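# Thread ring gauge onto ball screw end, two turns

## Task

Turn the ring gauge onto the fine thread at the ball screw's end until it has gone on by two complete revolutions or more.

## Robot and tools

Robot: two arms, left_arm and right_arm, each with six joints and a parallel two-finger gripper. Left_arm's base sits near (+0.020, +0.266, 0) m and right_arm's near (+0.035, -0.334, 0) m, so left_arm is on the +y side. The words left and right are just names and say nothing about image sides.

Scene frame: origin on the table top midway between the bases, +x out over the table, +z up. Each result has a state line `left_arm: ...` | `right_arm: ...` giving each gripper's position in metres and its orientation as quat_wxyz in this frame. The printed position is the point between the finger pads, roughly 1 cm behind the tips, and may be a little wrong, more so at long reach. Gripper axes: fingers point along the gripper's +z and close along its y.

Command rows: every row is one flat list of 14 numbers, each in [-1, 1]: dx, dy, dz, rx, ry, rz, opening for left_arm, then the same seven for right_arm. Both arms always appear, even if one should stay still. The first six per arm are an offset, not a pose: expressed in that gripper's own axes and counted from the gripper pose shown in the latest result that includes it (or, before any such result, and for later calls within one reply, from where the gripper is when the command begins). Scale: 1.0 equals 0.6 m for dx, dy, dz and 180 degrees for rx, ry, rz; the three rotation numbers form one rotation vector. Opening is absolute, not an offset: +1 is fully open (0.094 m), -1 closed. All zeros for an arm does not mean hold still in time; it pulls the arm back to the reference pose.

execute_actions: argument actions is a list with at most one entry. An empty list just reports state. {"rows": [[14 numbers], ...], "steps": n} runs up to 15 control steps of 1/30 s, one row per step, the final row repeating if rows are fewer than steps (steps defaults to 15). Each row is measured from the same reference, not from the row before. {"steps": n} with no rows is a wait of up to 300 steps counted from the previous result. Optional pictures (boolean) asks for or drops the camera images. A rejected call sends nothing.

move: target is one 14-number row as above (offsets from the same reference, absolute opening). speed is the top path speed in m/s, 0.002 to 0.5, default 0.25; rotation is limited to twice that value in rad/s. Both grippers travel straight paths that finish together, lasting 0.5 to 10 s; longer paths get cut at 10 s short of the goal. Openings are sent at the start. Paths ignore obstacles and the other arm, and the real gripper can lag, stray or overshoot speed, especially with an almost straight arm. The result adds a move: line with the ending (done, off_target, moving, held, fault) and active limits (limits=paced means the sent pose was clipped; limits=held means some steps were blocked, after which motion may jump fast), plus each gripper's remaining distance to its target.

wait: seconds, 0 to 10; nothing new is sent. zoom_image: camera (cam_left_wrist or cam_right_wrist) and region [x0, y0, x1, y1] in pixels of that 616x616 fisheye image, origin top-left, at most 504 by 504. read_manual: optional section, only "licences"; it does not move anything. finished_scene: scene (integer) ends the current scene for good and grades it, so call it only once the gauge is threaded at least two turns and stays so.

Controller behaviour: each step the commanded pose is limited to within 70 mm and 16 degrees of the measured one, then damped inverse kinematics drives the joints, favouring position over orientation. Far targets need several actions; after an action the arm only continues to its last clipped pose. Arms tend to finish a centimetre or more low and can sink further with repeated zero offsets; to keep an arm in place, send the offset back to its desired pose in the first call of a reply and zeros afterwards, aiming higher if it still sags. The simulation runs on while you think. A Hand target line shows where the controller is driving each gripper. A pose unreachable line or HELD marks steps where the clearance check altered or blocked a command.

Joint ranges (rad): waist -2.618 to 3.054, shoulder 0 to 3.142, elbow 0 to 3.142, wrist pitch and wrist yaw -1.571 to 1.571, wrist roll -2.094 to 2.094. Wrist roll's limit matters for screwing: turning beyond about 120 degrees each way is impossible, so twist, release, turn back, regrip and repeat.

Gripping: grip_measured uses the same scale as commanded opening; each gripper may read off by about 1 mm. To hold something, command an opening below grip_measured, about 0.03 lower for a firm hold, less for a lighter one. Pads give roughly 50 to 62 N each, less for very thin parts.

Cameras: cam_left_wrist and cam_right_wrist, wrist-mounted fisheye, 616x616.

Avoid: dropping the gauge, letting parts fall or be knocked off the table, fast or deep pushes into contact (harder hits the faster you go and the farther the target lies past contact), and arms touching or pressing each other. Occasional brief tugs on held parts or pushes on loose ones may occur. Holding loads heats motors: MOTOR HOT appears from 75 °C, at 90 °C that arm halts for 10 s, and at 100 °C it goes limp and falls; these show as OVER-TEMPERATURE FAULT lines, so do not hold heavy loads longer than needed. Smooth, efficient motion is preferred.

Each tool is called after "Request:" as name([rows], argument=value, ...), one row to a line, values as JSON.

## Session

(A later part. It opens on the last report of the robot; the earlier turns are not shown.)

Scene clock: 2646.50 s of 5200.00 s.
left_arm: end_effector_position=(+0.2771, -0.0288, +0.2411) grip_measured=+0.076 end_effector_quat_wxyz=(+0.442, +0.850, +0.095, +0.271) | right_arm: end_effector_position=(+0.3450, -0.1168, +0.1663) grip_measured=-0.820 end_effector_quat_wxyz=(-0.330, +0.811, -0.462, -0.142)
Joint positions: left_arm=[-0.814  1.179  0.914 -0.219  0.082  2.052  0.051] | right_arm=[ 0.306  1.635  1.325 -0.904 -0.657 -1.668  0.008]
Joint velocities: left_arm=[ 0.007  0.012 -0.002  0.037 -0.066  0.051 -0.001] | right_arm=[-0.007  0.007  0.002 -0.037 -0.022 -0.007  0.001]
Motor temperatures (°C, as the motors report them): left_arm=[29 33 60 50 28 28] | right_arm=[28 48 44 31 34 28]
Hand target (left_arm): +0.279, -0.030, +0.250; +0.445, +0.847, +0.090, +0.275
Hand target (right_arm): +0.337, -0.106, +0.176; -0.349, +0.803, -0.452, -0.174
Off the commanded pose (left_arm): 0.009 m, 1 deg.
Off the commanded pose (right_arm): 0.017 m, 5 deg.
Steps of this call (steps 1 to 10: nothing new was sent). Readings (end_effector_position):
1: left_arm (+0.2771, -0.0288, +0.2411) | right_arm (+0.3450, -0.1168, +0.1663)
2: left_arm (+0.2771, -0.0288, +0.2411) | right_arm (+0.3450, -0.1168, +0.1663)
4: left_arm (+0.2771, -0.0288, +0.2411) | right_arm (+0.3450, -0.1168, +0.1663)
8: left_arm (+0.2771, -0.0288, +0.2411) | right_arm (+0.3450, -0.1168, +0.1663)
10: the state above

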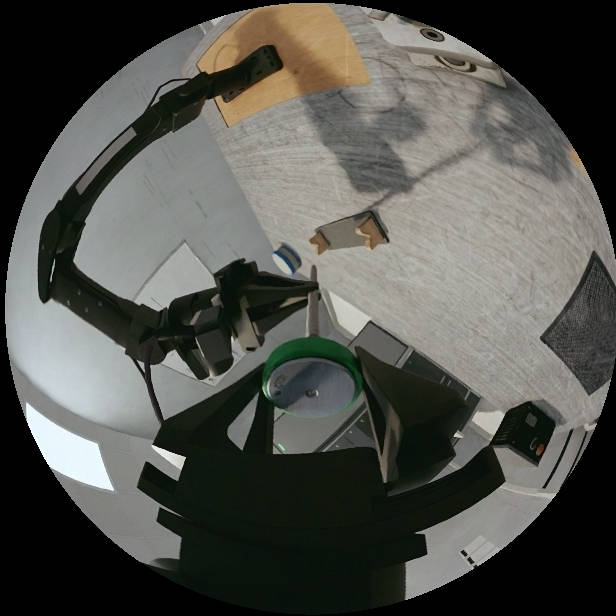

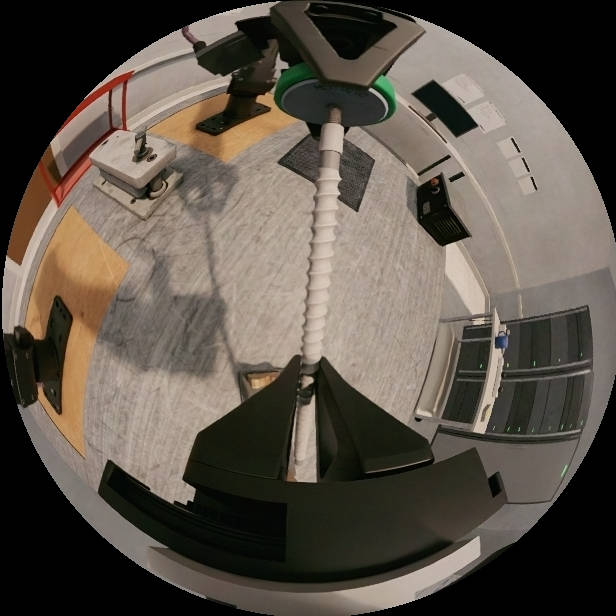

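Request:
execute_actions([
  {"rows":[
[0.008,0.0108,-0.0032,-0.0018,0.0018,0,0.05,-0.0257,-0.0019,0.0008,0.0009,-0.0227,0.003,-0.95],
[0.008,0.0108,-0.0032,-0.0018,0.0018,0,0.06,-0.0257,-0.0019,0.0008,0.0009,-0.0227,0.003,-0.95],
[0.008,0.0108,-0.0032,-0.0018,0.0018,0,0.07,-0.0257,-0.0019,0.0008,0.0009,-0.0227,0.003,-0.95],
[0.008,0.0108,-0.0032,-0.0018,0.0018,0,0.08,-0.0257,-0.0019,0.0008,0.0009,-0.0227,0.003,-0.95],
[0.008,0.0108,-0.0032,-0.0018,0.0018,0,0.09,-0.0257,-0.0019,0.0008,0.0009,-0.0227,0.003,-0.95],
[0.008,0.0108,-0.0032,-0.0018,0.0018,0,0.10,-0.0257,-0.0019,0.0008,0.0009,-0.0227,0.003,-0.95],
[0.008,0.0108,-0.0032,-0.0018,0.0018,0,0.12,-0.0257,-0.0019,0.0008,0.0009,-0.0227,0.003,-0.95],
[0.008,0.0108,-0.0032,-0.0018,0.0018,0,0.14,-0.0257,-0.0019,0.0008,0.0009,-0.0227,0.003,-0.95],
[0.008,0.0108,-0.0032,-0.0018,0.0018,0,0.17,-0.0257,-0.0019,0.0008,0.0009,-0.0227,0.003,-0.95],
[0.008,0.0108,-0.0032,-0.0018,0.0018,0,0.2,-0.0257,-0.0019,0.0008,0.0009,-0.0227,0.003,-0.95],
[0.008,0.0108,-0.0032,-0.0018,0.0018,0,0.24,-0.0257,-0.0019,0.0008,0.0009,-0.0227,0.003,-0.95],
[0.008,0.0108,-0.0032,-0.0018,0.0018,0,0.28,-0.0257,-0.0019,0.0008,0.0009,-0.0227,0.003,-0.95],
[0.008,0.0108,-0.0032,-0.0018,0.0018,0,0.32,-0.0257,-0.0019,0.0008,0.0009,-0.0227,0.003,-0.95],
[0.008,0.0108,-0.0032,-0.0018,0.0018,0,0.35,-0.0257,-0.0019,0.0008,0.0009,-0.0227,0.003,-0.95]
],"steps":15},
], pictures=false)

Request:
execute_actions([
  {"steps":6},
], pictures=false)

Request:
execute_actions([
  {"rows":[
[0.0068,0.0019,-0.0032,0.0052,0.0024,-0.0778,0.35,-0.0257,-0.0019,0.0008,0.0009,-0.0227,0.003,-0.95],
[0.0068,0.0019,-0.0032,0.0052,0.0025,-0.09,0.35,-0.0257,-0.0019,0.0008,0.0009,-0.0227,0.003,-0.95],
[0.0068,0.0019,-0.0032,0.0051,0.0026,-0.1022,0.35,-0.0257,-0.0019,0.0008,0.0009,-0.0227,0.003,-0.95],
[0.0068,0.0019,-0.0032,0.0051,0.0027,-0.1144,0.35,-0.0257,-0.0019,0.0008,0.0009,-0.0227,0.003,-0.95],
[0.0068,0.0019,-0.0032,0.005,0.0028,-0.1267,0.35,-0.0257,-0.0019,0.0008,0.0009,-0.0227,0.003,-0.95],
[0.0068,0.0019,-0.0032,0.005,0.0029,-0.1389,0.35,-0.0257,-0.0019,0.0008,0.0009,-0.0227,0.003,-0.95],
[0.0068,0.0019,-0.0032,0.0049,0.003,-0.1511,0.35,-0.0257,-0.0019,0.0008,0.0009,-0.0227,0.003,-0.95],
[0.0068,0.0019,-0.0032,0.0049,0.0031,-0.1633,0.35,-0.0257,-0.0019,0.0008,0.0009,-0.0227,0.003,-0.95],
[0.0068,0.0019,-0.0032,0.0048,0.0032,-0.1756,0.35,-0.0257,-0.0019,0.0008,0.0009,-0.0227,0.003,-0.95],
[0.0068,0.0019,-0.0032,0.0048,0.0033,-0.1878,0.35,-0.0257,-0.0019,0.0008,0.0009,-0.0227,0.003,-0.95],
[0.0068,0.0019,-0.0032,0.0047,0.0034,-0.2,0.35,-0.0257,-0.0019,0.0008,0.0009,-0.0227,0.003,-0.95],
[0.0068,0.0019,-0.0032,0.0047,0.0035,-0.2122,0.35,-0.0257,-0.0019,0.0008,0.0009,-0.0227,0.003,-0.95],
[0.0068,0.0019,-0.0032,0.0046,0.0036,-0.2244,0.35,-0.0257,-0.0019,0.0008,0.0009,-0.0227,0.003,-0.95],
[0.0068,0.0019,-0.0032,0.0046,0.0037,-0.2367,0.35,-0.0257,-0.0019,0.0008,0.0009,-0.0227,0.003,-0.95],
[0.0068,0.0019,-0.0032,0.0045,0.0038,-0.2489,0.35,-0.0257,-0.0019,0.0008,0.0009,-0.0227,0.003,-0.95]
],"steps":15},
], pictures=false)

Request:
execute_actions([
  {"steps":12},
], pictures=false)

Request:
execute_actions([
  {"rows":[
[0.0051,0.0037,-0.0032,0.0037,0.0068,-0.0778,0.35,-0.0257,-0.0019,0.0008,0.0009,-0.0227,0.003,-0.95],
[0.0051,0.0037,-0.0032,0.0036,0.0069,-0.09,0.35,-0.0257,-0.0019,0.0008,0.0009,-0.0227,0.003,-0.95],
[0.0051,0.0037,-0.0032,0.0034,0.0069,-0.1022,0.35,-0.0257,-0.0019,0.0008,0.0009,-0.0227,0.003,-0.95],
[0.0051,0.0037,-0.0032,0.0033,0.007,-0.1144,0.35,-0.0257,-0.0019,0.0008,0.0009,-0.0227,0.003,-0.95],
[0.0051,0.0037,-0.0032,0.0032,0.0071,-0.1267,0.35,-0.0257,-0.0019,0.0008,0.0009,-0.0227,0.003,-0.95],
[0.0051,0.0037,-0.0032,0.003,0.0071,-0.1389,0.35,-0.0257,-0.0019,0.0008,0.0009,-0.0227,0.003,-0.95],
[0.0051,0.0037,-0.0032,0.0029,0.0072,-0.1511,0.35,-0.0257,-0.0019,0.0008,0.0009,-0.0227,0.003,-0.95],
[0.0051,0.0037,-0.0032,0.0028,0.0073,-0.1633,0.35,-0.0257,-0.0019,0.0008,0.0009,-0.0227,0.003,-0.95],
[0.0051,0.0037,-0.0032,0.0026,0.0073,-0.1756,0.35,-0.0257,-0.0019,0.0008,0.0009,-0.0227,0.003,-0.95],
[0.0051,0.0037,-0.0032,0.0025,0.0074,-0.1878,0.35,-0.0257,-0.0019,0.0008,0.0009,-0.0227,0.003,-0.95],
[0.0051,0.0037,-0.0032,0.0024,0.0075,-0.2,0.35,-0.0257,-0.0019,0.0008,0.0009,-0.0227,0.003,-0.95],
[0.0051,0.0037,-0.0032,0.0022,0.0075,-0.2122,0.35,-0.0257,-0.0019,0.0008,0.0009,-0.0227,0.003,-0.95],
[0.0051,0.0037,-0.0032,0.0021,0.0076,-0.2244,0.35,-0.0257,-0.0019,0.0008,0.0009,-0.0227,0.003,-0.95],
[0.0051,0.0037,-0.0032,0.002,0.0077,-0.2367,0.35,-0.0257,-0.0019,0.0008,0.0009,-0.0227,0.003,-0.95],
[0.0051,0.0037,-0.0032,0.0018,0.0077,-0.2489,0.35,-0.0257,-0.0019,0.0008,0.0009,-0.0227,0.003,-0.95]
],"steps":15},
], pictures=false)

Request:
execute_actions([
  {"steps":12},
], pictures=false)

Request:
execute_actions([
  {"rows":[
[0.0025,0.0064,-0.0032,-0.0022,0.0085,-0.0778,0.35,-0.0257,-0.0019,0.0008,0.0009,-0.0227,0.003,-0.95],
[0.0025,0.0064,-0.0032,-0.0024,0.0085,-0.09,0.35,-0.0257,-0.0019,0.0008,0.0009,-0.0227,0.003,-0.95],
[0.0025,0.0064,-0.0032,-0.0025,0.0084,-0.1022,0.35,-0.0257,-0.0019,0.0008,0.0009,-0.0227,0.003,-0.95],
[0.0025,0.0064,-0.0032,-0.0027,0.0084,-0.1144,0.35,-0.0257,-0.0019,0.0008,0.0009,-0.0227,0.003,-0.95],
[0.0025,0.0064,-0.0032,-0.0029,0.0083,-0.1267,0.35,-0.0257,-0.0019,0.0008,0.0009,-0.0227,0.003,-0.95],
[0.0025,0.0064,-0.0032,-0.003,0.0083,-0.1389,0.35,-0.0257,-0.0019,0.0008,0.0009,-0.0227,0.003,-0.95],
[0.0025,0.0064,-0.0032,-0.0032,0.0082,-0.1511,0.35,-0.0257,-0.0019,0.0008,0.0009,-0.0227,0.003,-0.95],
[0.0025,0.0064,-0.0032,-0.0034,0.0082,-0.1633,0.35,-0.0257,-0.0019,0.0008,0.0009,-0.0227,0.003,-0.95],
[0.0025,0.0064,-0.0032,-0.0035,0.0081,-0.1756,0.35,-0.0257,-0.0019,0.0008,0.0009,-0.0227,0.003,-0.95],
[0.0025,0.0064,-0.0032,-0.0037,0.0081,-0.1878,0.35,-0.0257,-0.0019,0.0008,0.0009,-0.0227,0.003,-0.95],
[0.0025,0.0064,-0.0032,-0.0039,0.008,-0.2,0.35,-0.0257,-0.0019,0.0008,0.0009,-0.0227,0.003,-0.95],
[0.0025,0.0064,-0.0032,-0.004,0.008,-0.2122,0.35,-0.0257,-0.0019,0.0008,0.0009,-0.0227,0.003,-0.95],
[0.0025,0.0064,-0.0032,-0.0042,0.0079,-0.2244,0.35,-0.0257,-0.0019,0.0008,0.0009,-0.0227,0.003,-0.95],
[0.0025,0.0064,-0.0032,-0.0044,0.0079,-0.2367,0.35,-0.0257,-0.0019,0.0008,0.0009,-0.0227,0.003,-0.95],
[0.0025,0.0064,-0.0032,-0.0045,0.0078,-0.2489,0.35,-0.0257,-0.0019,0.0008,0.0009,-0.0227,0.003,-0.95]
],"steps":15},
], pictures=false)

Request:
execute_actions([
  {"steps":12},
])

Request:
zoom_image(camera="cam_left_wrist", region=[230, 240, 430, 440])

Request:
zoom_image(camera="cam_right_wrist", region=[270, 20, 410, 160])

Scene clock: 2705.87 s of 5200.00 s.
left_arm: end_effector_position=(+0.2771, -0.0288, +0.2411) grip_measured=+0.344 end_effector_quat_wxyz=(+0.441, +0.850, +0.093, +0.271) | right_arm: end_effector_position=(+0.3450, -0.1168, +0.1663) grip_measured=-0.820 end_effector_quat_wxyz=(-0.330, +0.811, -0.462, -0.142)
Joint positions: left_arm=[-0.814  1.179  0.914 -0.219  0.082  2.056  0.063] | right_arm=[ 0.306  1.635  1.325 -0.904 -0.657 -1.668  0.008]
Joint velocities: left_arm=[-0.007 -0.007  0.007 -0.022 -0.022 -0.007  0.009] | right_arm=[-0.022 -0.022 -0.017  0.007 -0.051 -0.007 -0.   ]
Motor temperatures (°C, as the motors report them): left_arm=[29 33 60 50 28 28] | right_arm=[28 48 44 31 34 28]
Hand target (left_arm): +0.279, -0.029, +0.249; +0.444, +0.848, +0.095, +0.273
Hand target (right_arm): +0.338, -0.106, +0.175; -0.346, +0.803, -0.454, -0.171
Off the commanded pose (left_arm): 0.008 m, 0 deg.
Off the commanded pose (right_arm): 0.015 m, 4 deg.
Steps of this call (steps 1 to 90: nothing new was sent; then 55.87 s passed at rest; steps 91 to 105: all 15 steps of this action). Readings (end_effector_position):
91: left_arm (+0.2771, -0.0288, +0.2411) | right_arm (+0.3450, -0.1168, +0.1663)
92: left_arm (+0.2771, -0.0288, +0.2411) | right_arm (+0.3450, -0.1168, +0.1663)
94: left_arm (+0.2771, -0.0288, +0.2411) | right_arm (+0.3450, -0.1168, +0.1663)
98: left_arm (+0.2771, -0.0288, +0.2411) | right_arm (+0.3450, -0.1168, +0.1663)
105: the state above

Scene clock: 2706.07 s of 5200.00 s.
left_arm: end_effector_position=(+0.2771, -0.0288, +0.2411) grip_measured=+0.348 end_effector_quat_wxyz=(+0.441, +0.850, +0.093, +0.271) | right_arm: end_effector_position=(+0.3450, -0.1168, +0.1663) grip_measured=-0.820 end_effector_quat_wxyz=(-0.330, +0.811, -0.462, -0.142)
Joint positions: left_arm=[-0.814  1.179  0.914 -0.219  0.082  2.056  0.063] | right_arm=[ 0.306  1.635  1.325 -0.904 -0.657 -1.668  0.008]
Joint velocities: left_arm=[-0.012  0.002 -0.007 -0.007 -0.051  0.007  0.   ] | right_arm=[ 0.012  0.002  0.002 -0.007  0.037  0.037  0.001]
Motor temperatures (°C, as the motors report them): left_arm=[29 33 60 50 28 28] | right_arm=[28 48 44 31 34 28]
Hand target (left_arm): +0.279, -0.029, +0.249; +0.444, +0.848, +0.095, +0.273
Hand target (right_arm): +0.338, -0.106, +0.175; -0.346, +0.803, -0.454, -0.171
Off the commanded pose (left_arm): 0.008 m, 0 deg.
Off the commanded pose (right_arm): 0.015 m, 4 deg.
Steps of this call (steps 1 to 6: nothing new was sent). Readings (end_effector_position):
1: left_arm (+0.2771, -0.0288, +0.2411) | right_arm (+0.3450, -0.1168, +0.1663)
2: left_arm (+0.2771, -0.0288, +0.2411) | right_arm (+0.3450, -0.1168, +0.1663)
4: left_arm (+0.2771, -0.0288, +0.2411) | right_arm (+0.3450, -0.1168, +0.1663)
6: the state above

Scene clock: 2706.57 s of 5200.00 s.
left_arm: end_effector_position=(+0.2771, -0.0288, +0.2411) grip_measured=+0.348 end_effector_quat_wxyz=(+0.501, +0.788, +0.334, +0.133) | right_arm: end_effector_position=(+0.3450, -0.1168, +0.1663) grip_measured=-0.820 end_effector_quat_wxyz=(-0.330, +0.811, -0.462, -0.142)
Joint positions: left_arm=[-0.814  1.179  0.914 -0.219  0.082  1.473  0.063] | right_arm=[ 0.306  1.635  1.325 -0.904 -0.657 -1.668  0.008]
Joint velocities: left_arm=[ 0.007 -0.007 -0.007 -0.051 -0.095 -1.092  0.   ] | right_arm=[-0.002 -0.002 -0.002  0.007  0.037 -0.007 -0.   ]
Motor temperatures (°C, as the motors report them): left_arm=[29 33 60 50 28 28] | right_arm=[28 48 44 31 34 28]
Hand target (left_arm): +0.279, -0.027, +0.244; +0.507, +0.755, +0.406, +0.090
Hand target (right_arm): +0.338, -0.106, +0.175; -0.346, +0.803, -0.454, -0.171
Off the commanded pose (left_arm): 0.005 m, 11 deg.
Off the commanded pose (right_arm): 0.015 m, 4 deg.
Steps of this call (steps 1 to 15: all 15 steps of this action). Readings (end_effector_position):
1: left_arm (+0.2771, -0.0288, +0.2411) | right_arm (+0.3450, -0.1168, +0.1663)
2: left_arm (+0.2771, -0.0288, +0.2411) | right_arm (+0.3450, -0.1168, +0.1663)
4: left_arm (+0.2771, -0.0288, +0.2411) | right_arm (+0.3450, -0.1168, +0.1663)
8: left_arm (+0.2771, -0.0288, +0.2411) | right_arm (+0.3450, -0.1168, +0.1663)
15: the state above

Scene clock: 2706.97 s of 5200.00 s.
left_arm: end_effector_position=(+0.2771, -0.0288, +0.2411) grip_measured=+0.348 end_effector_quat_wxyz=(+0.509, +0.760, +0.393, +0.094) | right_arm: end_effector_position=(+0.3450, -0.1168, +0.1663) grip_measured=-0.820 end_effector_quat_wxyz=(-0.330, +0.811, -0.462, -0.142)
Joint positions: left_arm=[-0.814  1.179  0.914 -0.219  0.082  1.32   0.063] | right_arm=[ 0.306  1.635  1.325 -0.904 -0.657 -1.668  0.008]
Joint velocities: left_arm=[-0.022 -0.017  0.007 -0.022 -0.007 -0.11  -0.   ] | right_arm=[-0.002  0.002 -0.002 -0.037 -0.037 -0.037 -0.001]
Motor temperatures (°C, as the motors report them): left_arm=[29 33 60 50 28 28] | right_arm=[28 48 44 31 34 28]
Hand target (left_arm): +0.279, -0.027, +0.244; +0.507, +0.755, +0.406, +0.090
Hand target (right_arm): +0.338, -0.106, +0.175; -0.346, +0.803, -0.454, -0.171
Off the commanded pose (left_arm): 0.005 m, 3 deg.
Off the commanded pose (right_arm): 0.015 m, 4 deg.
Steps of this call (steps 1 to 12: nothing new was sent). Readings (end_effector_position):
1: left_arm (+0.2771, -0.0288, +0.2411) | right_arm (+0.3450, -0.1168, +0.1663)
2: left_arm (+0.2771, -0.0288, +0.2411) | right_arm (+0.3450, -0.1168, +0.1663)
4: left_arm (+0.2771, -0.0288, +0.2411) | right_arm (+0.3450, -0.1168, +0.1663)
8: left_arm (+0.2771, -0.0288, +0.2411) | right_arm (+0.3450, -0.1168, +0.1663)
12: the state above

Scene clock: 2707.47 s of 5200.00 s.
left_arm: end_effector_position=(+0.2773, -0.0286, +0.2411) grip_measured=+0.348 end_effector_quat_wxyz=(+0.515, +0.615, +0.595, -0.056) | right_arm: end_effector_position=(+0.3450, -0.1168, +0.1663) grip_measured=-0.820 end_effector_quat_wxyz=(-0.330, +0.811, -0.462, -0.142)
Joint positions: left_arm=[-0.814  1.179  0.914 -0.219  0.08   0.737  0.063] | right_arm=[ 0.306  1.635  1.325 -0.904 -0.657 -1.668  0.008]
Joint velocities: left_arm=[ 0.002 -0.012 -0.012 -0.007  0.007 -1.106 -0.   ] | right_arm=[-0.022 -0.007  0.007 -0.022 -0.007 -0.066 -0.   ]
Motor temperatures (°C, as the motors report them): left_arm=[29 33 60 50 28 28] | right_arm=[28 48 44 31 34 28]
Hand target (left_arm): +0.279, -0.026, +0.243; +0.504, +0.559, +0.652, -0.097
Hand target (right_arm): +0.338, -0.106, +0.175; -0.346, +0.803, -0.454, -0.171
Off the commanded pose (left_arm): 0.004 m, 11 deg.
Off the commanded pose (right_arm): 0.015 m, 4 deg.
Steps of this call (steps 1 to 15: all 15 steps of this action). Readings (end_effector_position):
1: left_arm (+0.2772, -0.0287, +0.2411) | right_arm (+0.3450, -0.1168, +0.1663)
2: left_arm (+0.2772, -0.0287, +0.2411) | right_arm (+0.3450, -0.1168, +0.1663)
4: left_arm (+0.2772, -0.0287, +0.2411) | right_arm (+0.3450, -0.1168, +0.1663)
8: left_arm (+0.2772, -0.0287, +0.2411) | right_arm (+0.3450, -0.1168, +0.1663)
15: the state above

Scene clock: 2707.87 s of 5200.00 s.
left_arm: end_effector_position=(+0.2773, -0.0286, +0.2411) grip_measured=+0.348 end_effector_quat_wxyz=(+0.509, +0.567, +0.640, -0.095) | right_arm: end_effector_position=(+0.3450, -0.1168, +0.1663) grip_measured=-0.820 end_effector_quat_wxyz=(-0.330, +0.811, -0.462, -0.142)
Joint positions: left_arm=[-0.814  1.179  0.914 -0.219  0.08   0.583  0.063] | right_arm=[ 0.306  1.635  1.325 -0.904 -0.657 -1.668  0.008]
Joint velocities: left_arm=[-0.002 -0.017 -0.017  0.022  0.007 -0.095 -0.   ] | right_arm=[-0.007  0.002 -0.012 -0.007 -0.022 -0.022 -0.   ]
Motor temperatures (°C, as the motors report them): left_arm=[29 33 60 50 28 28] | right_arm=[28 48 44 31 34 28]
Hand target (left_arm): +0.279, -0.026, +0.243; +0.504, +0.559, +0.652, -0.097
Hand target (right_arm): +0.338, -0.106, +0.175; -0.346, +0.803, -0.454, -0.171
Off the commanded pose (left_arm): 0.004 m, 3 deg.
Off the commanded pose (right_arm): 0.015 m, 4 deg.
Steps of this call (steps 1 to 12: nothing new was sent). Readings (end_effector_position):
1: left_arm (+0.2773, -0.0286, +0.2411) | right_arm (+0.3450, -0.1168, +0.1663)
2: left_arm (+0.2773, -0.0286, +0.2411) | right_arm (+0.3450, -0.1168, +0.1663)
4: left_arm (+0.2773, -0.0286, +0.2411) | right_arm (+0.3450, -0.1168, +0.1663)
8: left_arm (+0.2773, -0.0286, +0.2411) | right_arm (+0.3450, -0.1168, +0.1663)
12: the state above

Scene clock: 2708.37 s of 5200.00 s.
left_arm: end_effector_position=(+0.2774, -0.0283, +0.2407) grip_measured=+0.348 end_effector_quat_wxyz=(+0.460, +0.358, +0.777, -0.237) | right_arm: end_effector_position=(+0.3450, -0.1168, +0.1663) grip_measured=-0.820 end_effector_quat_wxyz=(-0.330, +0.811, -0.462, -0.142)
Joint positions: left_arm=[-0.814  1.179  0.914 -0.22   0.079 -0.002  0.063] | right_arm=[ 0.306  1.635  1.325 -0.904 -0.657 -1.668  0.008]
Joint velocities: left_arm=[ 0.007 -0.002  0.002 -0.022 -0.022 -1.106  0.   ] | right_arm=[-0.002 -0.012 -0.007 -0.007 -0.007 -0.007 -0.001]
Motor temperatures (°C, as the motors report them): left_arm=[29 33 60 49 28 28] | right_arm=[28 48 44 31 34 28]
Hand target (left_arm): +0.280, -0.025, +0.243; +0.435, +0.286, +0.810, -0.270
Hand target (right_arm): +0.338, -0.106, +0.175; -0.346, +0.803, -0.454, -0.171
Off the commanded pose (left_arm): 0.004 m, 11 deg.
Off the commanded pose (right_arm): 0.015 m, 4 deg.
Steps of this call (steps 1 to 15: all 15 steps of this action). Readings (end_effector_position):
1: left_arm (+0.2772, -0.0286, +0.2410) | right_arm (+0.3450, -0.1168, +0.1663)
2: left_arm (+0.2773, -0.0286, +0.2410) | right_arm (+0.3450, -0.1168, +0.1663)
4: left_arm (+0.2774, -0.0285, +0.2410) | right_arm (+0.3450, -0.1168, +0.1663)
8: left_arm (+0.2774, -0.0284, +0.2409) | right_arm (+0.3450, -0.1168, +0.1663)
15: the state above

Scene clock: 2708.77 s of 5200.00 s.
left_arm: end_effector_position=(+0.2774, -0.0282, +0.2406) grip_measured=+0.348 end_effector_quat_wxyz=(+0.440, +0.297, +0.803, -0.271) | right_arm: end_effector_position=(+0.3450, -0.1168, +0.1663) grip_measured=-0.820 end_effector_quat_wxyz=(-0.330, +0.811, -0.462, -0.142)
Joint positions: left_arm=[-0.814  1.179  0.914 -0.221  0.078 -0.156  0.063] | right_arm=[ 0.306  1.635  1.325 -0.904 -0.657 -1.668  0.008]
Joint velocities: left_arm=[ 0.002  0.002  0.012 -0.066  0.022 -0.066 -0.   ] | right_arm=[ 0.002  0.002  0.002  0.007 -0.022 -0.022 -0.001]
Motor temperatures (°C, as the motors report them): left_arm=[29 33 60 49 28 28] | right_arm=[28 48 44 31 34 28]
Hand target (left_arm): +0.280, -0.025, +0.243; +0.435, +0.286, +0.810, -0.270
Hand target (right_arm): +0.338, -0.106, +0.175; -0.346, +0.803, -0.454, -0.171
Off the commanded pose (left_arm): 0.004 m, 3 deg.
Off the commanded pose (right_arm): 0.015 m, 4 deg.
Steps of this call (steps 1 to 12: nothing new was sent). Readings (end_effector_position):
1: left_arm (+0.2775, -0.0283, +0.2407) | right_arm (+0.3450, -0.1168, +0.1663)
2: left_arm (+0.2775, -0.0283, +0.2407) | right_arm (+0.3450, -0.1168, +0.1663)
4: left_arm (+0.2774, -0.0282, +0.2406) | right_arm (+0.3450, -0.1168, +0.1663)
8: left_arm (+0.2774, -0.0282, +0.2406) | right_arm (+0.3450, -0.1168, +0.1663)
12: the state above

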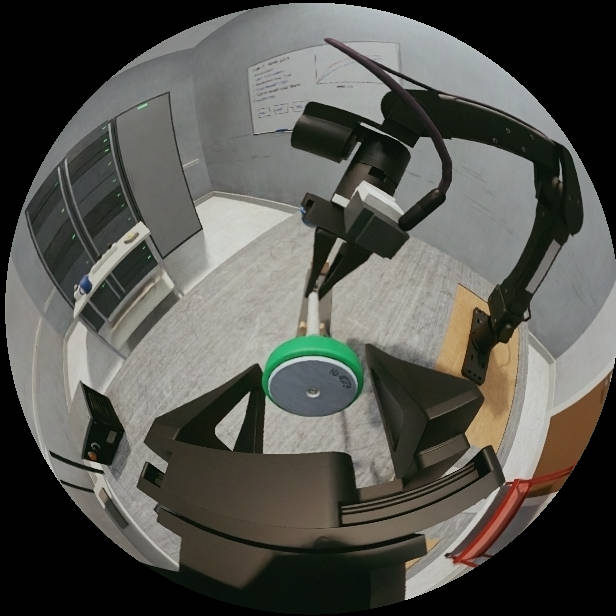

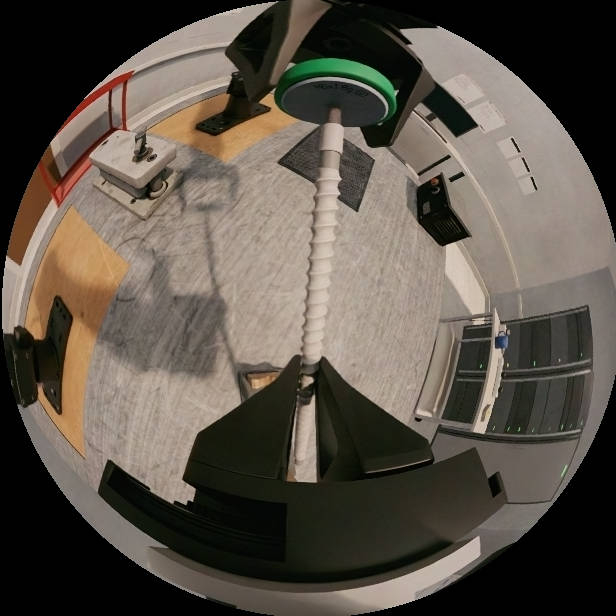

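Region (230, 240, 430, 440) of cam_left_wrist's 616x616 image, scaled by 2.520, with more detail than that image has.

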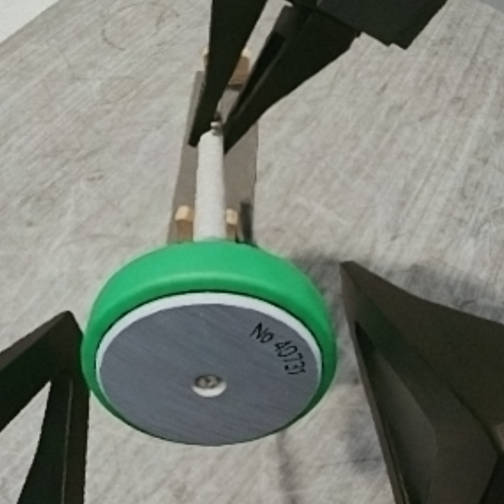

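Region (270, 20, 410, 160) of cam_right_wrist's 616x616 image, scaled by 3.600, with more detail than that image has.

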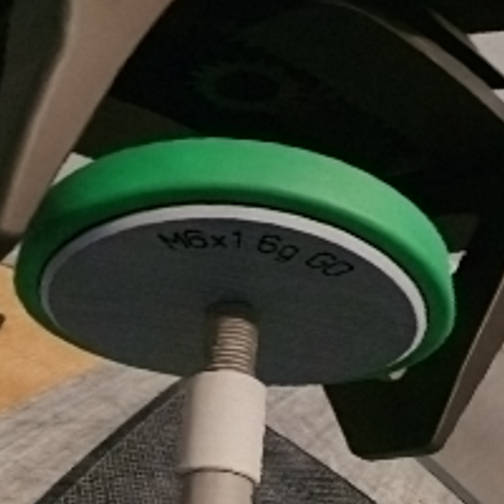

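Request:
execute_actions([
  {"rows":[
[-0.015,-0.001,-0.0032,0.0007,-0.0037,0,0.28,-0.0257,-0.0019,0.0008,0.0009,-0.0227,0.003,-0.95],
[-0.015,-0.001,-0.0032,0.0007,-0.0037,0,0.22,-0.0257,-0.0019,0.0008,0.0009,-0.0227,0.003,-0.95],
[-0.015,-0.001,-0.0032,0.0007,-0.0037,0,0.18,-0.0257,-0.0019,0.0008,0.0009,-0.0227,0.003,-0.95],
[-0.015,-0.001,-0.0032,0.0007,-0.0037,0,0.15,-0.0257,-0.0019,0.0008,0.0009,-0.0227,0.003,-0.95],
[-0.015,-0.001,-0.0032,0.0007,-0.0037,0,0.13,-0.0257,-0.0019,0.0008,0.0009,-0.0227,0.003,-0.95],
[-0.015,-0.001,-0.0032,0.0007,-0.0037,0,0.115,-0.0257,-0.0019,0.0008,0.0009,-0.0227,0.003,-0.95],
[-0.015,-0.001,-0.0032,0.0007,-0.0037,0,0.10,-0.0257,-0.0019,0.0008,0.0009,-0.0227,0.003,-0.95],
[-0.015,-0.001,-0.0032,0.0007,-0.0037,0,0.09,-0.0257,-0.0019,0.0008,0.0009,-0.0227,0.003,-0.95],
[-0.015,-0.001,-0.0032,0.0007,-0.0037,0,0.082,-0.0257,-0.0019,0.0008,0.0009,-0.0227,0.003,-0.95],
[-0.015,-0.001,-0.0032,0.0007,-0.0037,0,0.075,-0.0257,-0.0019,0.0008,0.0009,-0.0227,0.003,-0.95],
[-0.015,-0.001,-0.0032,0.0007,-0.0037,0,0.068,-0.0257,-0.0019,0.0008,0.0009,-0.0227,0.003,-0.95],
[-0.015,-0.001,-0.0032,0.0007,-0.0037,0,0.06,-0.0257,-0.0019,0.0008,0.0009,-0.0227,0.003,-0.95],
[-0.015,-0.001,-0.0032,0.0007,-0.0037,0,0.052,-0.0257,-0.0019,0.0008,0.0009,-0.0227,0.003,-0.95],
[-0.015,-0.001,-0.0032,0.0007,-0.0037,0,0.045,-0.0257,-0.0019,0.0008,0.0009,-0.0227,0.003,-0.95],
[-0.015,-0.001,-0.0032,0.0007,-0.0037,0,0.04,-0.0257,-0.0019,0.0008,0.0009,-0.0227,0.003,-0.95]
],"steps":15},
], pictures=false)

Request:
execute_actions([
  {"steps":10},
], pictures=false)

Request:
execute_actions([
  {"rows":[
[-0.0148,-0.0027,-0.0032,0.002,-0.0037,0.0778,0.04,-0.0283,-0.0022,0.0006,0.0011,-0.0256,0.002,-0.95],
[-0.0148,-0.0027,-0.0032,0.0019,-0.0037,0.09,0.04,-0.0283,-0.0022,0.0006,0.0011,-0.0256,0.002,-0.95],
[-0.0148,-0.0027,-0.0032,0.0019,-0.0038,0.1022,0.04,-0.0283,-0.0022,0.0006,0.0011,-0.0256,0.002,-0.95],
[-0.0148,-0.0027,-0.0032,0.0018,-0.0038,0.1144,0.04,-0.0283,-0.0022,0.0006,0.0011,-0.0256,0.002,-0.95],
[-0.0148,-0.0027,-0.0032,0.0017,-0.0039,0.1267,0.04,-0.0283,-0.0022,0.0006,0.0011,-0.0256,0.002,-0.95],
[-0.0148,-0.0027,-0.0032,0.0016,-0.0039,0.1389,0.04,-0.0283,-0.0022,0.0006,0.0011,-0.0256,0.002,-0.95],
[-0.0148,-0.0027,-0.0032,0.0016,-0.0039,0.1511,0.04,-0.0283,-0.0022,0.0006,0.0011,-0.0256,0.002,-0.95],
[-0.0148,-0.0027,-0.0032,0.0015,-0.004,0.1633,0.04,-0.0283,-0.0022,0.0006,0.0011,-0.0256,0.002,-0.95],
[-0.0148,-0.0027,-0.0032,0.0014,-0.004,0.1756,0.04,-0.0283,-0.0022,0.0006,0.0011,-0.0256,0.002,-0.95],
[-0.0148,-0.0027,-0.0032,0.0014,-0.004,0.1878,0.04,-0.0283,-0.0022,0.0006,0.0011,-0.0256,0.002,-0.95],
[-0.0148,-0.0027,-0.0032,0.0013,-0.0041,0.2,0.04,-0.0283,-0.0022,0.0006,0.0011,-0.0256,0.002,-0.95],
[-0.0148,-0.0027,-0.0032,0.0012,-0.0041,0.2122,0.04,-0.0283,-0.0022,0.0006,0.0011,-0.0256,0.002,-0.95],
[-0.0148,-0.0027,-0.0032,0.0011,-0.0041,0.2244,0.04,-0.0283,-0.0022,0.0006,0.0011,-0.0256,0.002,-0.95],
[-0.0148,-0.0027,-0.0032,0.0011,-0.0042,0.2367,0.04,-0.0283,-0.0022,0.0006,0.0011,-0.0256,0.002,-0.95],
[-0.0148,-0.0027,-0.0032,0.001,-0.0042,0.2489,0.04,-0.0283,-0.0022,0.0006,0.0011,-0.0256,0.002,-0.95]
],"steps":15},
], pictures=false)

Request:
execute_actions([
  {"steps":12},
], pictures=false)

Request:
execute_actions([
  {"rows":[
[-0.0122,0.0087,-0.0032,-0.0017,-0.0035,0.0778,0.04,-0.0283,-0.0022,0.0006,0.0011,-0.0256,0.002,-0.95],
[-0.0122,0.0087,-0.0032,-0.0018,-0.0035,0.09,0.04,-0.0283,-0.0022,0.0006,0.0011,-0.0256,0.002,-0.95],
[-0.0122,0.0087,-0.0032,-0.0018,-0.0034,0.1022,0.04,-0.0283,-0.0022,0.0006,0.0011,-0.0256,0.002,-0.95],
[-0.0122,0.0087,-0.0032,-0.0019,-0.0034,0.1144,0.04,-0.0283,-0.0022,0.0006,0.0011,-0.0256,0.002,-0.95],
[-0.0122,0.0087,-0.0032,-0.002,-0.0034,0.1267,0.04,-0.0283,-0.0022,0.0006,0.0011,-0.0256,0.002,-0.95],
[-0.0122,0.0087,-0.0032,-0.002,-0.0033,0.1389,0.04,-0.0283,-0.0022,0.0006,0.0011,-0.0256,0.002,-0.95],
[-0.0122,0.0087,-0.0032,-0.0021,-0.0033,0.1511,0.04,-0.0283,-0.0022,0.0006,0.0011,-0.0256,0.002,-0.95],
[-0.0122,0.0087,-0.0032,-0.0022,-0.0033,0.1633,0.04,-0.0283,-0.0022,0.0006,0.0011,-0.0256,0.002,-0.95],
[-0.0122,0.0087,-0.0032,-0.0022,-0.0032,0.1756,0.04,-0.0283,-0.0022,0.0006,0.0011,-0.0256,0.002,-0.95],
[-0.0122,0.0087,-0.0032,-0.0023,-0.0032,0.1878,0.04,-0.0283,-0.0022,0.0006,0.0011,-0.0256,0.002,-0.95],
[-0.0122,0.0087,-0.0032,-0.0024,-0.0032,0.2,0.04,-0.0283,-0.0022,0.0006,0.0011,-0.0256,0.002,-0.95],
[-0.0122,0.0087,-0.0032,-0.0024,-0.0031,0.2122,0.04,-0.0283,-0.0022,0.0006,0.0011,-0.0256,0.002,-0.95],
[-0.0122,0.0087,-0.0032,-0.0025,-0.0031,0.2244,0.04,-0.0283,-0.0022,0.0006,0.0011,-0.0256,0.002,-0.95],
[-0.0122,0.0087,-0.0032,-0.0026,-0.003,0.2367,0.04,-0.0283,-0.0022,0.0006,0.0011,-0.0256,0.002,-0.95],
[-0.0122,0.0087,-0.0032,-0.0026,-0.003,0.2489,0.04,-0.0283,-0.0022,0.0006,0.0011,-0.0256,0.002,-0.95]
],"steps":15},
], pictures=false)

Request:
execute_actions([
  {"steps":12},
], pictures=false)

Request:
execute_actions([
  {"rows":[
[-0.0031,0.0147,-0.0032,-0.0036,-0.0014,0.0778,0.04,-0.0283,-0.0022,0.0006,0.0011,-0.0256,0.002,-0.95],
[-0.0031,0.0147,-0.0032,-0.0036,-0.0013,0.09,0.04,-0.0283,-0.0022,0.0006,0.0011,-0.0256,0.002,-0.95],
[-0.0031,0.0147,-0.0032,-0.0037,-0.0013,0.1022,0.04,-0.0283,-0.0022,0.0006,0.0011,-0.0256,0.002,-0.95],
[-0.0031,0.0147,-0.0032,-0.0037,-0.0012,0.1144,0.04,-0.0283,-0.0022,0.0006,0.0011,-0.0256,0.002,-0.95],
[-0.0031,0.0147,-0.0032,-0.0037,-0.0011,0.1267,0.04,-0.0283,-0.0022,0.0006,0.0011,-0.0256,0.002,-0.95],
[-0.0031,0.0147,-0.0032,-0.0038,-0.001,0.1389,0.04,-0.0283,-0.0022,0.0006,0.0011,-0.0256,0.002,-0.95],
[-0.0031,0.0147,-0.0032,-0.0038,-0.001,0.1511,0.04,-0.0283,-0.0022,0.0006,0.0011,-0.0256,0.002,-0.95],
[-0.0031,0.0147,-0.0032,-0.0038,-0.0009,0.1633,0.04,-0.0283,-0.0022,0.0006,0.0011,-0.0256,0.002,-0.95],
[-0.0031,0.0147,-0.0032,-0.0039,-0.0008,0.1756,0.04,-0.0283,-0.0022,0.0006,0.0011,-0.0256,0.002,-0.95],
[-0.0031,0.0147,-0.0032,-0.0039,-0.0008,0.1878,0.04,-0.0283,-0.0022,0.0006,0.0011,-0.0256,0.002,-0.95],
[-0.0031,0.0147,-0.0032,-0.0039,-0.0007,0.2,0.04,-0.0283,-0.0022,0.0006,0.0011,-0.0256,0.002,-0.95],
[-0.0031,0.0147,-0.0032,-0.0039,-0.0006,0.2122,0.04,-0.0283,-0.0022,0.0006,0.0011,-0.0256,0.002,-0.95],
[-0.0031,0.0147,-0.0032,-0.004,-0.0005,0.2244,0.04,-0.0283,-0.0022,0.0006,0.0011,-0.0256,0.002,-0.95]
],"steps":15},
], pictures=false)

Request:
execute_actions([
  {"steps":12},
])

Scene clock: 2751.33 s of 5200.00 s.
left_arm: end_effector_position=(+0.2772, -0.0284, +0.2406) grip_measured=+0.076 end_effector_quat_wxyz=(+0.439, +0.294, +0.804, -0.274) | right_arm: end_effector_position=(+0.3450, -0.1168, +0.1663) grip_measured=-0.820 end_effector_quat_wxyz=(-0.330, +0.811, -0.462, -0.142)
Joint positions: left_arm=[-0.814  1.179  0.914 -0.221  0.08  -0.165  0.051] | right_arm=[ 0.306  1.635  1.325 -0.904 -0.657 -1.667  0.008]
Joint velocities: left_arm=[-0.007  0.007 -0.012 -0.066 -0.022  0.037  0.001] | right_arm=[-0.012 -0.012  0.012 -0.007 -0.022 -0.066  0.001]
Motor temperatures (°C, as the motors report them): left_arm=[29 33 60 48 28 28] | right_arm=[28 48 44 31 34 28]
Hand target (left_arm): +0.280, -0.029, +0.249; +0.445, +0.296, +0.800, -0.274
Hand target (right_arm): +0.338, -0.106, +0.175; -0.346, +0.803, -0.454, -0.171
Off the commanded pose (left_arm): 0.009 m, 1 deg.
Off the commanded pose (right_arm): 0.015 m, 4 deg.
Steps of this call (steps 1 to 90: nothing new was sent; then 39.07 s passed at rest; steps 91 to 105: all 15 steps of this action). Readings (end_effector_position):
91: left_arm (+0.2774, -0.0282, +0.2406) | right_arm (+0.3450, -0.1168, +0.1663)
92: left_arm (+0.2774, -0.0282, +0.2406) | right_arm (+0.3450, -0.1168, +0.1663)
94: left_arm (+0.2774, -0.0282, +0.2406) | right_arm (+0.3450, -0.1168, +0.1663)
98: left_arm (+0.2772, -0.0283, +0.2406) | right_arm (+0.3450, -0.1168, +0.1663)
105: the state above

Scene clock: 2751.67 s of 5200.00 s.
left_arm: end_effector_position=(+0.2772, -0.0284, +0.2406) grip_measured=+0.076 end_effector_quat_wxyz=(+0.439, +0.294, +0.804, -0.274) | right_arm: end_effector_position=(+0.3450, -0.1168, +0.1663) grip_measured=-0.820 end_effector_quat_wxyz=(-0.330, +0.811, -0.462, -0.142)
Joint positions: left_arm=[-0.814  1.179  0.914 -0.221  0.08  -0.165  0.051] | right_arm=[ 0.306  1.635  1.325 -0.904 -0.657 -1.667  0.008]
Joint velocities: left_arm=[-0.017  0.002 -0.007  0.022 -0.022 -0.007  0.   ] | right_arm=[-0.017 -0.002 -0.007  0.037  0.051  0.037 -0.   ]
Motor temperatures (°C, as the motors report them): left_arm=[29 33 60 48 28 28] | right_arm=[28 48 44 31 34 28]
Hand target (left_arm): +0.280, -0.029, +0.249; +0.445, +0.296, +0.800, -0.274
Hand target (right_arm): +0.338, -0.106, +0.175; -0.346, +0.803, -0.454, -0.171
Off the commanded pose (left_arm): 0.009 m, 1 deg.
Off the commanded pose (right_arm): 0.015 m, 4 deg.
Steps of this call (steps 1 to 10: nothing new was sent). Readings (end_effector_position):
1: left_arm (+0.2772, -0.0284, +0.2406) | right_arm (+0.3450, -0.1168, +0.1663)
2: left_arm (+0.2772, -0.0284, +0.2406) | right_arm (+0.3450, -0.1168, +0.1663)
4: left_arm (+0.2772, -0.0284, +0.2406) | right_arm (+0.3450, -0.1168, +0.1663)
8: left_arm (+0.2772, -0.0284, +0.2406) | right_arm (+0.3450, -0.1168, +0.1663)
10: the state above

Scene clock: 2752.17 s of 5200.00 s.
left_arm: end_effector_position=(+0.2773, -0.0284, +0.2407) grip_measured=+0.076 end_effector_quat_wxyz=(+0.500, +0.515, +0.684, -0.134) | right_arm: end_effector_position=(+0.3449, -0.1167, +0.1664) grip_measured=-0.820 end_effector_quat_wxyz=(-0.330, +0.811, -0.462, -0.143)
Joint positions: left_arm=[-0.814  1.179  0.914 -0.22   0.079  0.425  0.051] | right_arm=[ 0.306  1.635  1.325 -0.904 -0.658 -1.667  0.008]
Joint velocities: left_arm=[-0.007 -0.002  0.002 -0.051 -0.022  1.179  0.   ] | right_arm=[-0.012  0.012  0.007  0.022  0.007 -0.022 -0.001]
Motor temperatures (°C, as the motors report them): left_arm=[29 33 60 48 28 28] | right_arm=[28 48 44 31 34 28]
Hand target (left_arm): +0.279, -0.030, +0.249; +0.516, +0.569, +0.633, -0.091
Hand target (right_arm): +0.337, -0.105, +0.176; -0.349, +0.803, -0.452, -0.174
Off the commanded pose (left_arm): 0.009 m, 11 deg.
Off the commanded pose (right_arm): 0.017 m, 5 deg.
Steps of this call (steps 1 to 15: all 15 steps of this action). Readings (end_effector_position):
1: left_arm (+0.2772, -0.0284, +0.2406) | right_arm (+0.3450, -0.1168, +0.1663)
2: left_arm (+0.2772, -0.0284, +0.2406) | right_arm (+0.3449, -0.1167, +0.1664)
4: left_arm (+0.2772, -0.0284, +0.2406) | right_arm (+0.3449, -0.1167, +0.1664)
8: left_arm (+0.2772, -0.0284, +0.2407) | right_arm (+0.3449, -0.1167, +0.1664)
15: the state above

Scene clock: 2752.57 s of 5200.00 s.
left_arm: end_effector_position=(+0.2773, -0.0284, +0.2408) grip_measured=+0.076 end_effector_quat_wxyz=(+0.509, +0.566, +0.642, -0.095) | right_arm: end_effector_position=(+0.3449, -0.1167, +0.1664) grip_measured=-0.820 end_effector_quat_wxyz=(-0.330, +0.811, -0.462, -0.143)
Joint positions: left_arm=[-0.814  1.179  0.914 -0.22   0.079  0.579  0.051] | right_arm=[ 0.306  1.635  1.325 -0.904 -0.658 -1.667  0.008]
Joint velocities: left_arm=[ 0.017 -0.002  0.002  0.007 -0.022  0.037 -0.   ] | right_arm=[ 0.012  0.007  0.002  0.022  0.037  0.037 -0.001]
Motor temperatures (°C, as the motors report them): left_arm=[29 33 60 48 28 28] | right_arm=[28 48 44 31 34 28]
Hand target (left_arm): +0.279, -0.030, +0.249; +0.516, +0.570, +0.633, -0.091
Hand target (right_arm): +0.337, -0.106, +0.176; -0.349, +0.803, -0.452, -0.174
Off the commanded pose (left_arm): 0.009 m, 2 deg.
Off the commanded pose (right_arm): 0.017 m, 5 deg.
Steps of this call (steps 1 to 12: nothing new was sent). Readings (end_effector_position):
1: left_arm (+0.2773, -0.0284, +0.2407) | right_arm (+0.3449, -0.1167, +0.1664)
2: left_arm (+0.2773, -0.0284, +0.2408) | right_arm (+0.3449, -0.1167, +0.1664)
4: left_arm (+0.2773, -0.0284, +0.2408) | right_arm (+0.3449, -0.1167, +0.1664)
8: left_arm (+0.2773, -0.0284, +0.2408) | right_arm (+0.3449, -0.1167, +0.1664)
12: the state above

Scene clock: 2753.07 s of 5200.00 s.
left_arm: end_effector_position=(+0.2776, -0.0284, +0.2412) grip_measured=+0.076 end_effector_quat_wxyz=(+0.515, +0.728, +0.449, +0.058) | right_arm: end_effector_position=(+0.3448, -0.1166, +0.1665) grip_measured=-0.820 end_effector_quat_wxyz=(-0.330, +0.811, -0.462, -0.143)
Joint positions: left_arm=[-0.814  1.179  0.914 -0.219  0.078  1.172  0.051] | right_arm=[ 0.306  1.635  1.325 -0.904 -0.659 -1.667  0.008]
Joint velocities: left_arm=[ 0.007  0.002 -0.007  0.022 -0.022  1.092  0.   ] | right_arm=[-0.002  0.002  0.017 -0.037  0.081  0.007  0.   ]
Motor temperatures (°C, as the motors report them): left_arm=[29 33 60 48 28 28] | right_arm=[28 48 44 31 34 28]
Hand target (left_arm): +0.279, -0.030, +0.250; +0.514, +0.760, +0.383, +0.105
Hand target (right_arm): +0.337, -0.105, +0.176; -0.349, +0.802, -0.452, -0.175
Off the commanded pose (left_arm): 0.009 m, 11 deg.
Off the commanded pose (right_arm): 0.017 m, 5 deg.
Steps of this call (steps 1 to 15: all 15 steps of this action). Readings (end_effector_position):
1: left_arm (+0.2774, -0.0284, +0.2409) | right_arm (+0.3449, -0.1166, +0.1665)
2: left_arm (+0.2775, -0.0284, +0.2409) | right_arm (+0.3449, -0.1166, +0.1665)
4: left_arm (+0.2775, -0.0284, +0.2409) | right_arm (+0.3449, -0.1166, +0.1665)
8: left_arm (+0.2776, -0.0284, +0.2410) | right_arm (+0.3449, -0.1166, +0.1665)
15: the state above

Scene clock: 2753.47 s of 5200.00 s.
left_arm: end_effector_position=(+0.2776, -0.0285, +0.2412) grip_measured=+0.076 end_effector_quat_wxyz=(+0.509, +0.761, +0.391, +0.097) | right_arm: end_effector_position=(+0.3448, -0.1166, +0.1665) grip_measured=-0.820 end_effector_quat_wxyz=(-0.330, +0.811, -0.462, -0.143)
Joint positions: left_arm=[-0.814  1.179  0.914 -0.218  0.078  1.326  0.051] | right_arm=[ 0.306  1.635  1.325 -0.904 -0.659 -1.667  0.008]
Joint velocities: left_arm=[ 0.002  0.017  0.012 -0.007 -0.022  0.022 -0.001] | right_arm=[-0.017  0.007 -0.012  0.051  0.037 -0.037  0.001]
Motor temperatures (°C, as the motors report them): left_arm=[29 33 60 48 28 28] | right_arm=[28 48 44 31 34 28]
Hand target (left_arm): +0.279, -0.030, +0.250; +0.514, +0.760, +0.383, +0.105
Hand target (right_arm): +0.337, -0.105, +0.176; -0.349, +0.802, -0.452, -0.174
Off the commanded pose (left_arm): 0.009 m, 2 deg.
Off the commanded pose (right_arm): 0.017 m, 5 deg.
Steps of this call (steps 1 to 12: nothing new was sent). Readings (end_effector_position):
1: left_arm (+0.2776, -0.0284, +0.2412) | right_arm (+0.3448, -0.1166, +0.1665)
2: left_arm (+0.2776, -0.0284, +0.2412) | right_arm (+0.3448, -0.1166, +0.1665)
4: left_arm (+0.2776, -0.0284, +0.2412) | right_arm (+0.3448, -0.1166, +0.1665)
8: left_arm (+0.2776, -0.0285, +0.2412) | right_arm (+0.3448, -0.1166, +0.1665)
12: the state above

Scene clock: 2753.97 s of 5200.00 s.
left_arm: end_effector_position=(+0.2777, -0.0286, +0.2415) grip_measured=+0.076 end_effector_quat_wxyz=(+0.461, +0.840, +0.158, +0.239) | right_arm: end_effector_position=(+0.3448, -0.1165, +0.1666) grip_measured=-0.820 end_effector_quat_wxyz=(-0.330, +0.811, -0.462, -0.143)
Joint positions: left_arm=[-0.814  1.179  0.914 -0.217  0.078  1.903  0.051] | right_arm=[ 0.306  1.635  1.325 -0.904 -0.659 -1.667  0.008]
Joint velocities: left_arm=[ 0.012  0.002 -0.002 -0.066  0.007  0.74  -0.001] | right_arm=[-0.002 -0.012  0.007 -0.051  0.007 -0.051 -0.   ]
Motor temperatures (°C, as the motors report them): left_arm=[29 33 60 48 28 28] | right_arm=[28 48 44 31 34 28]
Hand target (left_arm): +0.280, -0.030, +0.250; +0.450, +0.844, +0.108, +0.269
Hand target (right_arm): +0.337, -0.105, +0.176; -0.349, +0.802, -0.451, -0.175
Off the commanded pose (left_arm): 0.009 m, 7 deg.
Off the commanded pose (right_arm): 0.017 m, 5 deg.
Steps of this call (steps 1 to 15: all 15 steps of this action). Readings (end_effector_position):
1: left_arm (+0.2777, -0.0285, +0.2413) | right_arm (+0.3448, -0.1166, +0.1665)
2: left_arm (+0.2777, -0.0285, +0.2413) | right_arm (+0.3448, -0.1166, +0.1665)
4: left_arm (+0.2777, -0.0285, +0.2413) | right_arm (+0.3448, -0.1166, +0.1665)
8: left_arm (+0.2777, -0.0285, +0.2414) | right_arm (+0.3448, -0.1166, +0.1665)
15: the state above

Scene clock: 2754.37 s of 5200.00 s.
left_arm: end_effector_position=(+0.2777, -0.0286, +0.2415) grip_measured=+0.076 end_effector_quat_wxyz=(+0.447, +0.847, +0.114, +0.262) | right_arm: end_effector_position=(+0.3448, -0.1165, +0.1666) grip_measured=-0.820 end_effector_quat_wxyz=(-0.330, +0.811, -0.462, -0.143)
Joint positions: left_arm=[-0.814  1.179  0.914 -0.217  0.078  2.008  0.051] | right_arm=[ 0.306  1.635  1.325 -0.904 -0.659 -1.667  0.008]
Joint velocities: left_arm=[-0.007  0.007  0.002 -0.066 -0.066  0.007 -0.001] | right_arm=[-0.007  0.007 -0.007 -0.051  0.007  0.007  0.001]
Motor temperatures (°C, as the motors report them): left_arm=[29 33 60 48 28 28] | right_arm=[28 48 44 31 34 28]
Hand target (left_arm): +0.280, -0.030, +0.250; +0.450, +0.844, +0.108, +0.269
Hand target (right_arm): +0.337, -0.105, +0.176; -0.349, +0.802, -0.451, -0.175
Off the commanded pose (left_arm): 0.009 m, 1 deg.
Off the commanded pose (right_arm): 0.017 m, 5 deg.
Steps of this call (steps 1 to 12: nothing new was sent). Readings (end_effector_position):
1: left_arm (+0.2777, -0.0286, +0.2415) | right_arm (+0.3448, -0.1165, +0.1666)
2: left_arm (+0.2777, -0.0286, +0.2415) | right_arm (+0.3448, -0.1165, +0.1666)
4: left_arm (+0.2777, -0.0286, +0.2415) | right_arm (+0.3448, -0.1165, +0.1666)
8: left_arm (+0.2777, -0.0286, +0.2415) | right_arm (+0.3448, -0.1165, +0.1666)
12: the state above

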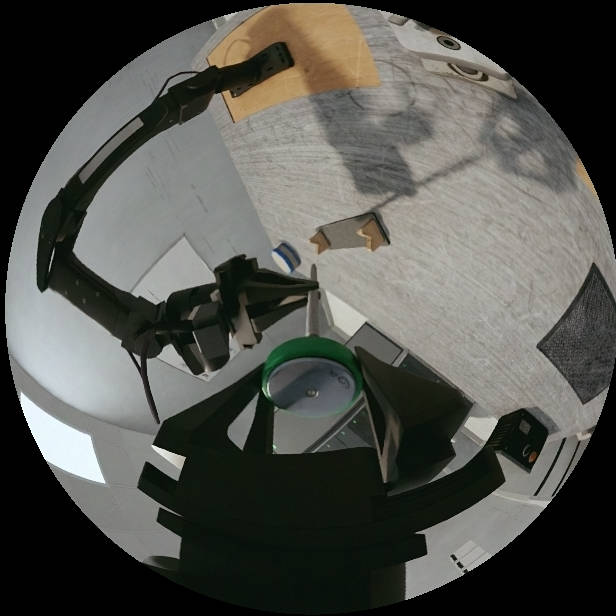

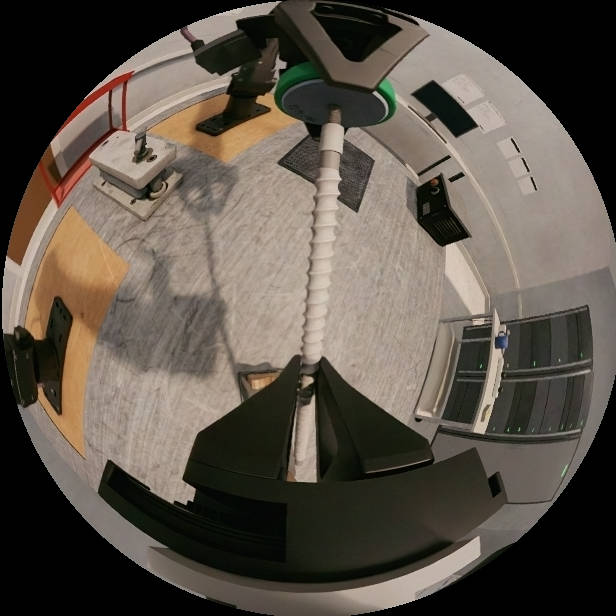

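Request:
execute_actions([
  {"rows":[
[0.0075,0.0112,-0.0032,-0.0018,0.0018,0,0.05,-0.0257,-0.0019,0.0008,0.0009,-0.0227,0.003,-0.95],
[0.0075,0.0112,-0.0032,-0.0018,0.0018,0,0.06,-0.0257,-0.0019,0.0008,0.0009,-0.0227,0.003,-0.95],
[0.0075,0.0112,-0.0032,-0.0018,0.0018,0,0.07,-0.0257,-0.0019,0.0008,0.0009,-0.0227,0.003,-0.95],
[0.0075,0.0112,-0.0032,-0.0018,0.0018,0,0.08,-0.0257,-0.0019,0.0008,0.0009,-0.0227,0.003,-0.95],
[0.0075,0.0112,-0.0032,-0.0018,0.0018,0,0.09,-0.0257,-0.0019,0.0008,0.0009,-0.0227,0.003,-0.95],
[0.0075,0.0112,-0.0032,-0.0018,0.0018,0,0.10,-0.0257,-0.0019,0.0008,0.0009,-0.0227,0.003,-0.95],
[0.0075,0.0112,-0.0032,-0.0018,0.0018,0,0.12,-0.0257,-0.0019,0.0008,0.0009,-0.0227,0.003,-0.95],
[0.0075,0.0112,-0.0032,-0.0018,0.0018,0,0.14,-0.0257,-0.0019,0.0008,0.0009,-0.0227,0.003,-0.95],
[0.0075,0.0112,-0.0032,-0.0018,0.0018,0,0.17,-0.0257,-0.0019,0.0008,0.0009,-0.0227,0.003,-0.95],
[0.0075,0.0112,-0.0032,-0.0018,0.0018,0,0.2,-0.0257,-0.0019,0.0008,0.0009,-0.0227,0.003,-0.95],
[0.0075,0.0112,-0.0032,-0.0018,0.0018,0,0.24,-0.0257,-0.0019,0.0008,0.0009,-0.0227,0.003,-0.95],
[0.0075,0.0112,-0.0032,-0.0018,0.0018,0,0.28,-0.0257,-0.0019,0.0008,0.0009,-0.0227,0.003,-0.95],
[0.0075,0.0112,-0.0032,-0.0018,0.0018,0,0.32,-0.0257,-0.0019,0.0008,0.0009,-0.0227,0.003,-0.95],
[0.0075,0.0112,-0.0032,-0.0018,0.0018,0,0.35,-0.0257,-0.0019,0.0008,0.0009,-0.0227,0.003,-0.95]
],"steps":15},
], pictures=false)

Request:
execute_actions([
  {"steps":15},
], pictures=false)

Request:
finished_scene(scene=1)

Scene clock: 2767.70 s of 5200.00 s.
left_arm: end_effector_position=(+0.2777, -0.0286, +0.2415) grip_measured=+0.344 end_effector_quat_wxyz=(+0.446, +0.848, +0.111, +0.264) | right_arm: end_effector_position=(+0.3448, -0.1165, +0.1666) grip_measured=-0.820 end_effector_quat_wxyz=(-0.330, +0.811, -0.462, -0.143)
Joint positions: left_arm=[-0.814  1.179  0.914 -0.217  0.078  2.016  0.063] | right_arm=[ 0.306  1.635  1.325 -0.904 -0.659 -1.667  0.008]
Joint velocities: left_arm=[-0.007 -0.012  0.007 -0.066  0.022  0.095  0.008] | right_arm=[-0.007 -0.012  0.002  0.037  0.051 -0.007  0.   ]
Motor temperatures (°C, as the motors report them): left_arm=[29 33 60 49 28 28] | right_arm=[28 48 44 31 34 28]
Hand target (left_arm): +0.280, -0.029, +0.249; +0.450, +0.845, +0.115, +0.265
Hand target (right_arm): +0.338, -0.106, +0.175; -0.347, +0.802, -0.454, -0.172
Off the commanded pose (left_arm): 0.008 m, 1 deg.
Off the commanded pose (right_arm): 0.015 m, 4 deg.
Steps of this call (steps 1 to 90: nothing new was sent; then 9.83 s passed at rest; steps 91 to 105: all 15 steps of this action). Readings (end_effector_position):
91: left_arm (+0.2777, -0.0286, +0.2415) | right_arm (+0.3448, -0.1165, +0.1666)
92: left_arm (+0.2777, -0.0286, +0.2415) | right_arm (+0.3448, -0.1165, +0.1666)
94: left_arm (+0.2777, -0.0286, +0.2415) | right_arm (+0.3448, -0.1165, +0.1666)
98: left_arm (+0.2777, -0.0286, +0.2415) | right_arm (+0.3448, -0.1165, +0.1666)
105: the state above

Scene clock: 2768.20 s of 5200.00 s.
left_arm: end_effector_position=(+0.2777, -0.0286, +0.2415) grip_measured=+0.348 end_effector_quat_wxyz=(+0.446, +0.848, +0.111, +0.264) | right_arm: end_effector_position=(+0.3448, -0.1165, +0.1666) grip_measured=-0.820 end_effector_quat_wxyz=(-0.330, +0.811, -0.462, -0.143)
Joint positions: left_arm=[-0.814  1.179  0.914 -0.217  0.078  2.016  0.063] | right_arm=[ 0.306  1.635  1.325 -0.904 -0.659 -1.667  0.008]
Joint velocities: left_arm=[ 0.002 -0.012  0.002 -0.037  0.037 -0.037  0.   ] | right_arm=[-0.007  0.002 -0.002 -0.007  0.007  0.007 -0.   ]
Motor temperatures (°C, as the motors report them): left_arm=[29 33 60 49 28 28] | right_arm=[28 48 44 31 34 28]
Hand target (left_arm): +0.280, -0.029, +0.249; +0.450, +0.845, +0.115, +0.265
Hand target (right_arm): +0.338, -0.106, +0.175; -0.347, +0.802, -0.454, -0.172
Off the commanded pose (left_arm): 0.008 m, 1 deg.
Off the commanded pose (right_arm): 0.015 m, 4 deg.
Steps of this call (steps 1 to 15: nothing new was sent). Readings (end_effector_position):
1: left_arm (+0.2777, -0.0286, +0.2415) | right_arm (+0.3448, -0.1165, +0.1666)
2: left_arm (+0.2777, -0.0286, +0.2415) | right_arm (+0.3448, -0.1165, +0.1666)
4: left_arm (+0.2777, -0.0286, +0.2415) | right_arm (+0.3448, -0.1165, +0.1666)
8: left_arm (+0.2777, -0.0286, +0.2415) | right_arm (+0.3448, -0.1165, +0.1666)
15: the state above

The scene is finished: the task was done.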